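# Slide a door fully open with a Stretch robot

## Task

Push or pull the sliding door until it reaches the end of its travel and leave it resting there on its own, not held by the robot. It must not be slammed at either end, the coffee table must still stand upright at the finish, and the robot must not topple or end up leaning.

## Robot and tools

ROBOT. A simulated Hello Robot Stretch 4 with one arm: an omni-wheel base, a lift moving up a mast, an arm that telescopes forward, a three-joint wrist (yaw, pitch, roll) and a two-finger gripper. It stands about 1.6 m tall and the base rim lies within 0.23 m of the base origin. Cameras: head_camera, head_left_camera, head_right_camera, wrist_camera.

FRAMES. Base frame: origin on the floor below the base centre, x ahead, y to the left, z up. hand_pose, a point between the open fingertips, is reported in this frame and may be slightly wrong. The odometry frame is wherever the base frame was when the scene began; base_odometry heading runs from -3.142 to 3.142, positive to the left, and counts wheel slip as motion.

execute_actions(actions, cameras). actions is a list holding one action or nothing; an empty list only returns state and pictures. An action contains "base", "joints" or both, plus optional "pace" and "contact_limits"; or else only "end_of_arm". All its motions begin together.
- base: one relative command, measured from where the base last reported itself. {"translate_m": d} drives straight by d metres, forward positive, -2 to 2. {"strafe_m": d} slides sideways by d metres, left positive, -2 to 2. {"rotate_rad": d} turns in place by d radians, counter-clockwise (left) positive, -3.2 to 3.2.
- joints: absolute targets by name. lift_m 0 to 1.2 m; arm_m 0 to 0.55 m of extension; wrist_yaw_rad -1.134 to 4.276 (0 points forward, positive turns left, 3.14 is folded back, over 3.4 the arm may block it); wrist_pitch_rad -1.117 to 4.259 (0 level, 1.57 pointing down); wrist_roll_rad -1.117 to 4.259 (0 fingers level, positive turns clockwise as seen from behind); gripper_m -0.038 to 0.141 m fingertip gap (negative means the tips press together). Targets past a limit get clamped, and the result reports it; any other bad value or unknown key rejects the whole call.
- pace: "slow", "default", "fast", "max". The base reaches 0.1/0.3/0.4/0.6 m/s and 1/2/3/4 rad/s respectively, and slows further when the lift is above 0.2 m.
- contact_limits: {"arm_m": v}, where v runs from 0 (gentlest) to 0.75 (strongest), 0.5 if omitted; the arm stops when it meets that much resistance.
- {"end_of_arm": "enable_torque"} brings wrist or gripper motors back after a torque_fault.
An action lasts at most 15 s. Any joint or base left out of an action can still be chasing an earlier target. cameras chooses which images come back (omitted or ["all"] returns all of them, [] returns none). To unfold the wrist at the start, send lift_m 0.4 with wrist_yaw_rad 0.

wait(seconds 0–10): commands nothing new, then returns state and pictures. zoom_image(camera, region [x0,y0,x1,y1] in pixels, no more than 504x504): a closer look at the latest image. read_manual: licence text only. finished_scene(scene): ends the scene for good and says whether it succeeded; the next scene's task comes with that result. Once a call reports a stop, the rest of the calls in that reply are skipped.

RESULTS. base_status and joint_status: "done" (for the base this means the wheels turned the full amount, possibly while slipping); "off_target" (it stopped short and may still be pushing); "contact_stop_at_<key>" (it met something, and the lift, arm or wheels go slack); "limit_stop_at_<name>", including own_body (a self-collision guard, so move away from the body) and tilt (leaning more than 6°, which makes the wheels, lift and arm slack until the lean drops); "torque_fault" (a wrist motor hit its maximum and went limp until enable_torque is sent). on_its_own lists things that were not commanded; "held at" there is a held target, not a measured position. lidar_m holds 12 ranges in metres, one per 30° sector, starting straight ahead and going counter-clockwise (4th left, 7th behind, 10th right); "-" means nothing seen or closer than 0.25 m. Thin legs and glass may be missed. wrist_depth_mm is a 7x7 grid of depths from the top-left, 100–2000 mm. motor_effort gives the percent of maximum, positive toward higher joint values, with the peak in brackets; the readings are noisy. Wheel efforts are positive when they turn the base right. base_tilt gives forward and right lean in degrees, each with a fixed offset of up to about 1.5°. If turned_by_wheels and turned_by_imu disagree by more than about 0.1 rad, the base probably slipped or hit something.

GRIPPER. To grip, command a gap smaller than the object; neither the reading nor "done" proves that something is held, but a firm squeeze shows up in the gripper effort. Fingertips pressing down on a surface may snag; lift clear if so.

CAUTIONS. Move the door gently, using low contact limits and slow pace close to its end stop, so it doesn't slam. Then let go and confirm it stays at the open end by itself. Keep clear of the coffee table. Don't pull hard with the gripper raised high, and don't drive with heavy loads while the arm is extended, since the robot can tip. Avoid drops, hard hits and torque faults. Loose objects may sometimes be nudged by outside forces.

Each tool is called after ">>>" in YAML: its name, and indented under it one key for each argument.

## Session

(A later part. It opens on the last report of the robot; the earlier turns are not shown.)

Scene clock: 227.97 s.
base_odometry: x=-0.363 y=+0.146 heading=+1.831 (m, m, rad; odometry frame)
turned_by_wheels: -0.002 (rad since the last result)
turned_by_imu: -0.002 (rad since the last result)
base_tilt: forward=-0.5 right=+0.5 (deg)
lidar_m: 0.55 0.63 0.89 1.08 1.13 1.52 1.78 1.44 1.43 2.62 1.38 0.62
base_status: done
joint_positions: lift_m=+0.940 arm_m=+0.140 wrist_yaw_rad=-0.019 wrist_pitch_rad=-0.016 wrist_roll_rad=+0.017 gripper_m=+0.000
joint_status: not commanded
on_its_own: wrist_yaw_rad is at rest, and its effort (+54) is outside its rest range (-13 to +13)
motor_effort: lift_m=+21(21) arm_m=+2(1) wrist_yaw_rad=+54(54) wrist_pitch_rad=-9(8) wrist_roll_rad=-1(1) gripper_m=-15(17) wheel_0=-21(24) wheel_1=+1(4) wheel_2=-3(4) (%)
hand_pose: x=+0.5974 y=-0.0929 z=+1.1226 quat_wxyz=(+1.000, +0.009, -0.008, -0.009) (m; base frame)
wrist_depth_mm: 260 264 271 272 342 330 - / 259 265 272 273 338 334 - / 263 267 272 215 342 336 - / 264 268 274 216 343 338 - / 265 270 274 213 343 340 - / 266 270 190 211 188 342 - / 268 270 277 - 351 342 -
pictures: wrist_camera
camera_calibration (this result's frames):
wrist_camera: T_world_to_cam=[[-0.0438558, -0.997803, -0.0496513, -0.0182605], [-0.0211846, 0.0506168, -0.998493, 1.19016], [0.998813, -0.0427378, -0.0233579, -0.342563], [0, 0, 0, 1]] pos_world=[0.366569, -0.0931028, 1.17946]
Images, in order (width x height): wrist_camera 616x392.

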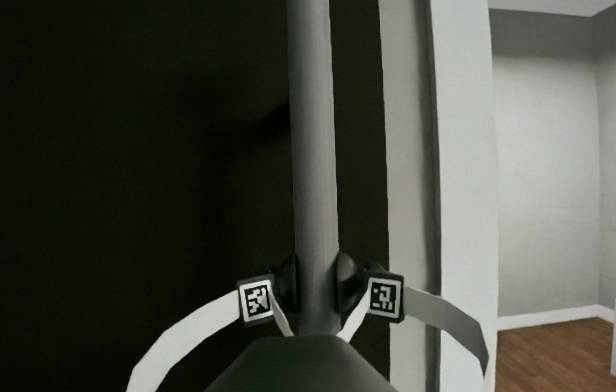

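>>> execute_actions:
  actions:
    - {"joints": {"gripper_m": 0.11}}
  cameras: ["wrist_camera"]

>>> execute_actions:
  actions:
    - {"joints": {"arm_m": 0.0}}

Scene clock: 233.97 s.
base_odometry: x=-0.363 y=+0.145 heading=+1.833 (m, m, rad; odometry frame)
turned_by_wheels: +0.001 (rad since the last result)
turned_by_imu: +0.001 (rad since the last result)
base_tilt: forward=-0.5 right=+0.5 (deg)
lidar_m: 0.56 0.64 0.88 1.07 1.14 1.51 1.79 1.46 1.43 2.62 1.39 0.67
base_status: not commanded
joint_positions: lift_m=+0.940 arm_m=+0.140 wrist_yaw_rad=+0.000 wrist_pitch_rad=-0.016 wrist_roll_rad=+0.017 gripper_m=+0.110
joint_status: all done
motor_effort: lift_m=+21(21) arm_m=+2(1) wrist_yaw_rad=+1(56) wrist_pitch_rad=-8(8) wrist_roll_rad=-1(0) gripper_m=-1(16) wheel_0=-6(21) wheel_1=+0(1) wheel_2=-3(4) (%)
hand_pose: x=+0.5990 y=-0.0876 z=+1.1226 quat_wxyz=(+1.000, +0.009, -0.008, +0.000) (m; base frame)
wrist_depth_mm: 265 267 270 272 276 324 - / 265 268 272 273 277 325 - / 267 271 274 274 278 329 - / 271 271 274 277 279 329 - / 271 273 277 278 281 329 - / 272 273 277 279 212 332 - / 272 276 279 - 286 336 -
pictures: wrist_camera
camera_calibration (this result's frames):
wrist_camera: T_world_to_cam=[[-0.0254544, -0.998442, -0.0496538, -0.0239736], [-0.021931, 0.0502157, -0.998498, 1.19039], [0.999435, -0.0243272, -0.023175, -0.34296], [0, 0, 0, 1]] pos_world=[0.368263, -0.0920559, 1.17947]
Images, in order (width x height): wrist_camera 616x392.

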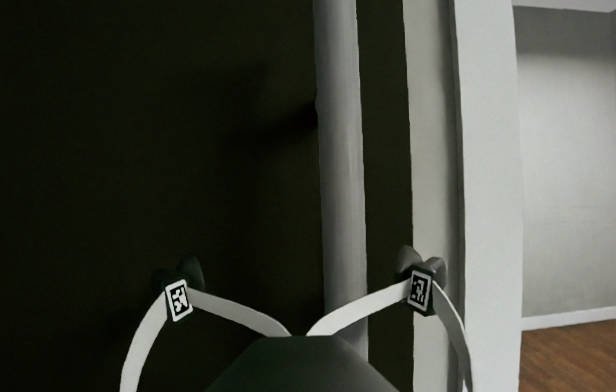

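Scene clock: 235.43 s.
base_odometry: x=-0.363 y=+0.145 heading=+1.833 (m, m, rad; odometry frame)
turned_by_wheels: +0.000 (rad since the last result)
turned_by_imu: +0.000 (rad since the last result)
base_tilt: forward=-0.4 right=+0.5 (deg)
lidar_m: 0.56 0.66 0.89 1.09 1.13 1.53 1.78 1.46 1.46 2.62 1.40 0.66
base_status: not commanded
joint_positions: lift_m=+0.940 arm_m=+0.003 wrist_yaw_rad=+0.000 wrist_pitch_rad=-0.016 wrist_roll_rad=+0.017 gripper_m=+0.110
joint_status: all done
joint sent to its limit — the command would take arm_m past its lower limit, so that joint was sent only as far as its limit.
motor_effort: lift_m=+21(21) arm_m=-5(5) wrist_yaw_rad=+0(1) wrist_pitch_rad=-9(9) wrist_roll_rad=-1(1) gripper_m=-1(1) wheel_0=-6(6) wheel_1=+0(0) wheel_2=-3(3) (%)
hand_pose: x=+0.4625 y=-0.0874 z=+1.1226 quat_wxyz=(+1.000, +0.009, -0.008, +0.000) (m; base frame)
wrist_depth_mm: 397 399 404 407 459 - - / 397 399 407 407 469 - - / 399 404 407 410 462 - - / 407 407 410 413 466 - - / 404 407 413 413 421 - - / 407 407 413 418 421 - - / 407 410 415 - 477 - -
pictures: head_camera, head_left_camera, head_right_camera, wrist_camera
camera_calibration (this result's frames):
wrist_camera: T_world_to_cam=[[-0.0250285, -0.998453, -0.0496527, -0.0275261], [-0.0219923, 0.0502062, -0.998497, 1.18741], [0.999445, -0.0238989, -0.0232148, -0.206392], [0, 0, 0, 1]] pos_world=[0.231702, -0.0920312, 1.17946]
Images, in order (width x height): head_camera 420x560, head_left_camera 420x672, head_right_camera 420x672, wrist_camera 616x392.

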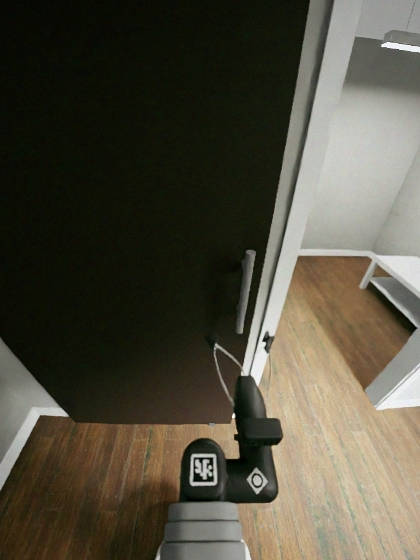

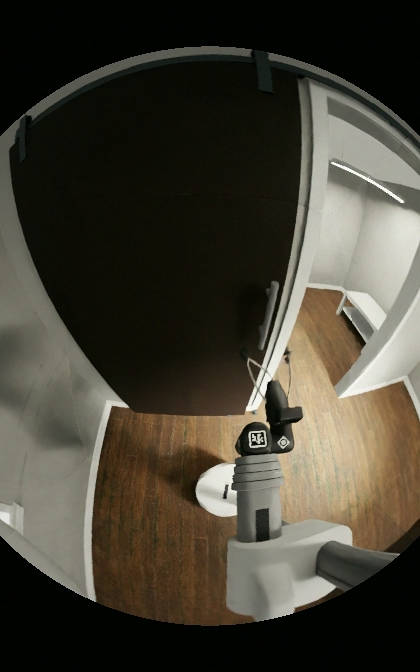

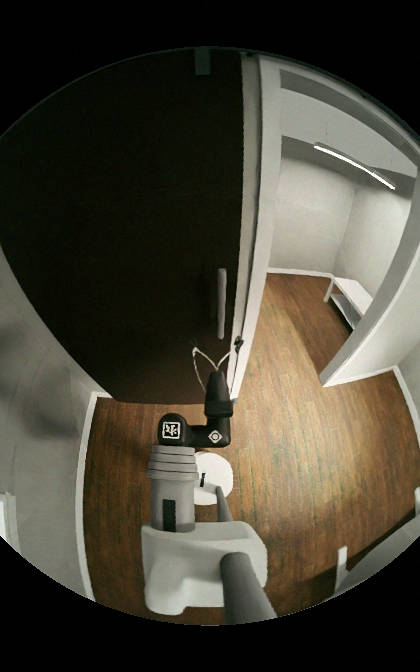

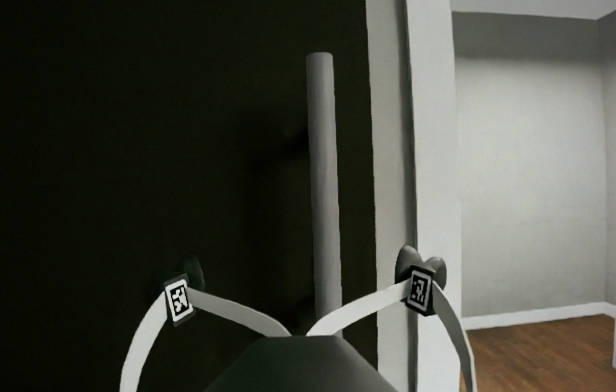

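>>> wait:
  seconds: 3

Scene clock: 241.63 s.
base_odometry: x=-0.363 y=+0.145 heading=+1.833 (m, m, rad; odometry frame)
turned_by_wheels: +0.000 (rad since the last result)
turned_by_imu: +0.000 (rad since the last result)
base_tilt: forward=-0.5 right=+0.5 (deg)
lidar_m: 0.57 0.64 0.89 1.07 1.14 1.52 1.79 1.46 1.45 2.63 1.39 0.69
base_status: not commanded
joint_positions: lift_m=+0.940 arm_m=+0.003 wrist_yaw_rad=+0.000 wrist_pitch_rad=-0.016 wrist_roll_rad=+0.017 gripper_m=+0.110
joint_status: all done
joint sent to its limit — the command would take arm_m past its lower limit, so that joint was sent only as far as its limit.
motor_effort: lift_m=+21(21) arm_m=-5(5) wrist_yaw_rad=+0(1) wrist_pitch_rad=-7(9) wrist_roll_rad=+0(1) gripper_m=-1(1) wheel_0=-6(6) wheel_1=+1(0) wheel_2=-3(3) (%)
hand_pose: x=+0.4625 y=-0.0874 z=+1.1226 quat_wxyz=(+1.000, +0.009, -0.008, +0.000) (m; base frame)
wrist_depth_mm: 397 399 404 410 459 - - / 397 402 410 407 469 - - / 399 407 407 410 466 - - / 399 404 407 415 469 - - / 404 407 413 415 418 - - / 407 410 415 418 421 - - / 407 410 415 - 473 - -
wait: 3.00 s; at rest from the start
pictures: head_camera, head_left_camera, head_right_camera, wrist_camera
camera_calibration (this result's frames):
wrist_camera: T_world_to_cam=[[-0.0250283, -0.998453, -0.0496528, -0.027526], [-0.0219919, 0.0502063, -0.998497, 1.18741], [0.999445, -0.0238987, -0.0232145, -0.206392], [0, 0, 0, 1]] pos_world=[0.231702, -0.0920312, 1.17946]
Images, in order (width x height): head_camera 420x560, head_left_camera 420x672, head_right_camera 420x672, wrist_camera 616x392.

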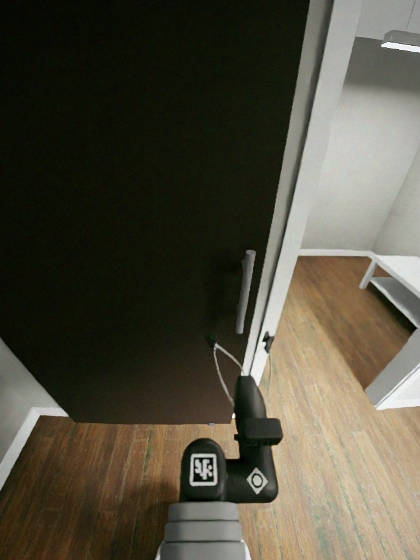

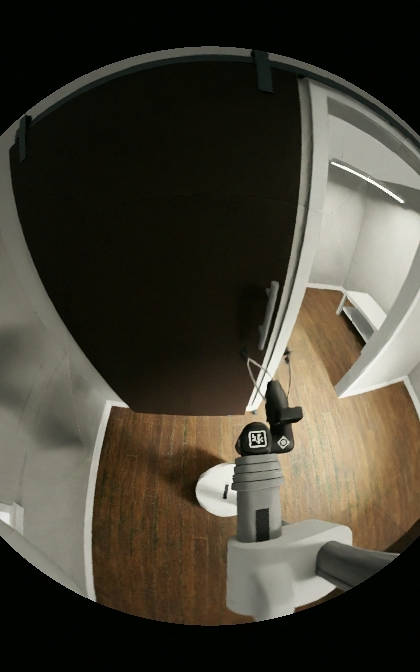

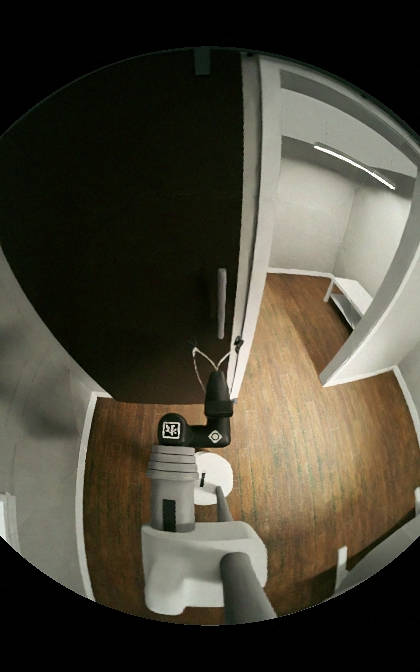

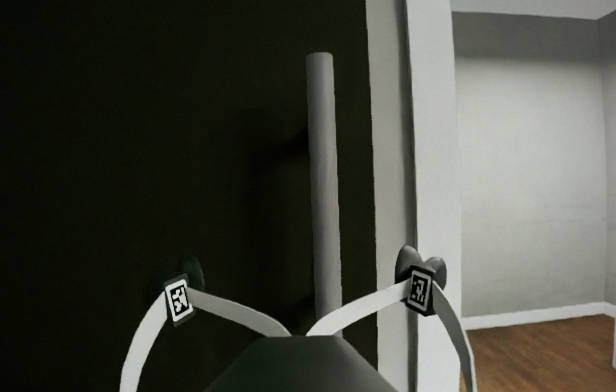

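The door is resting against its stop without the robot holding it, and the coffee table is upright.

>>> finished_scene:
  scene: 1

The scene is finished: the task was done.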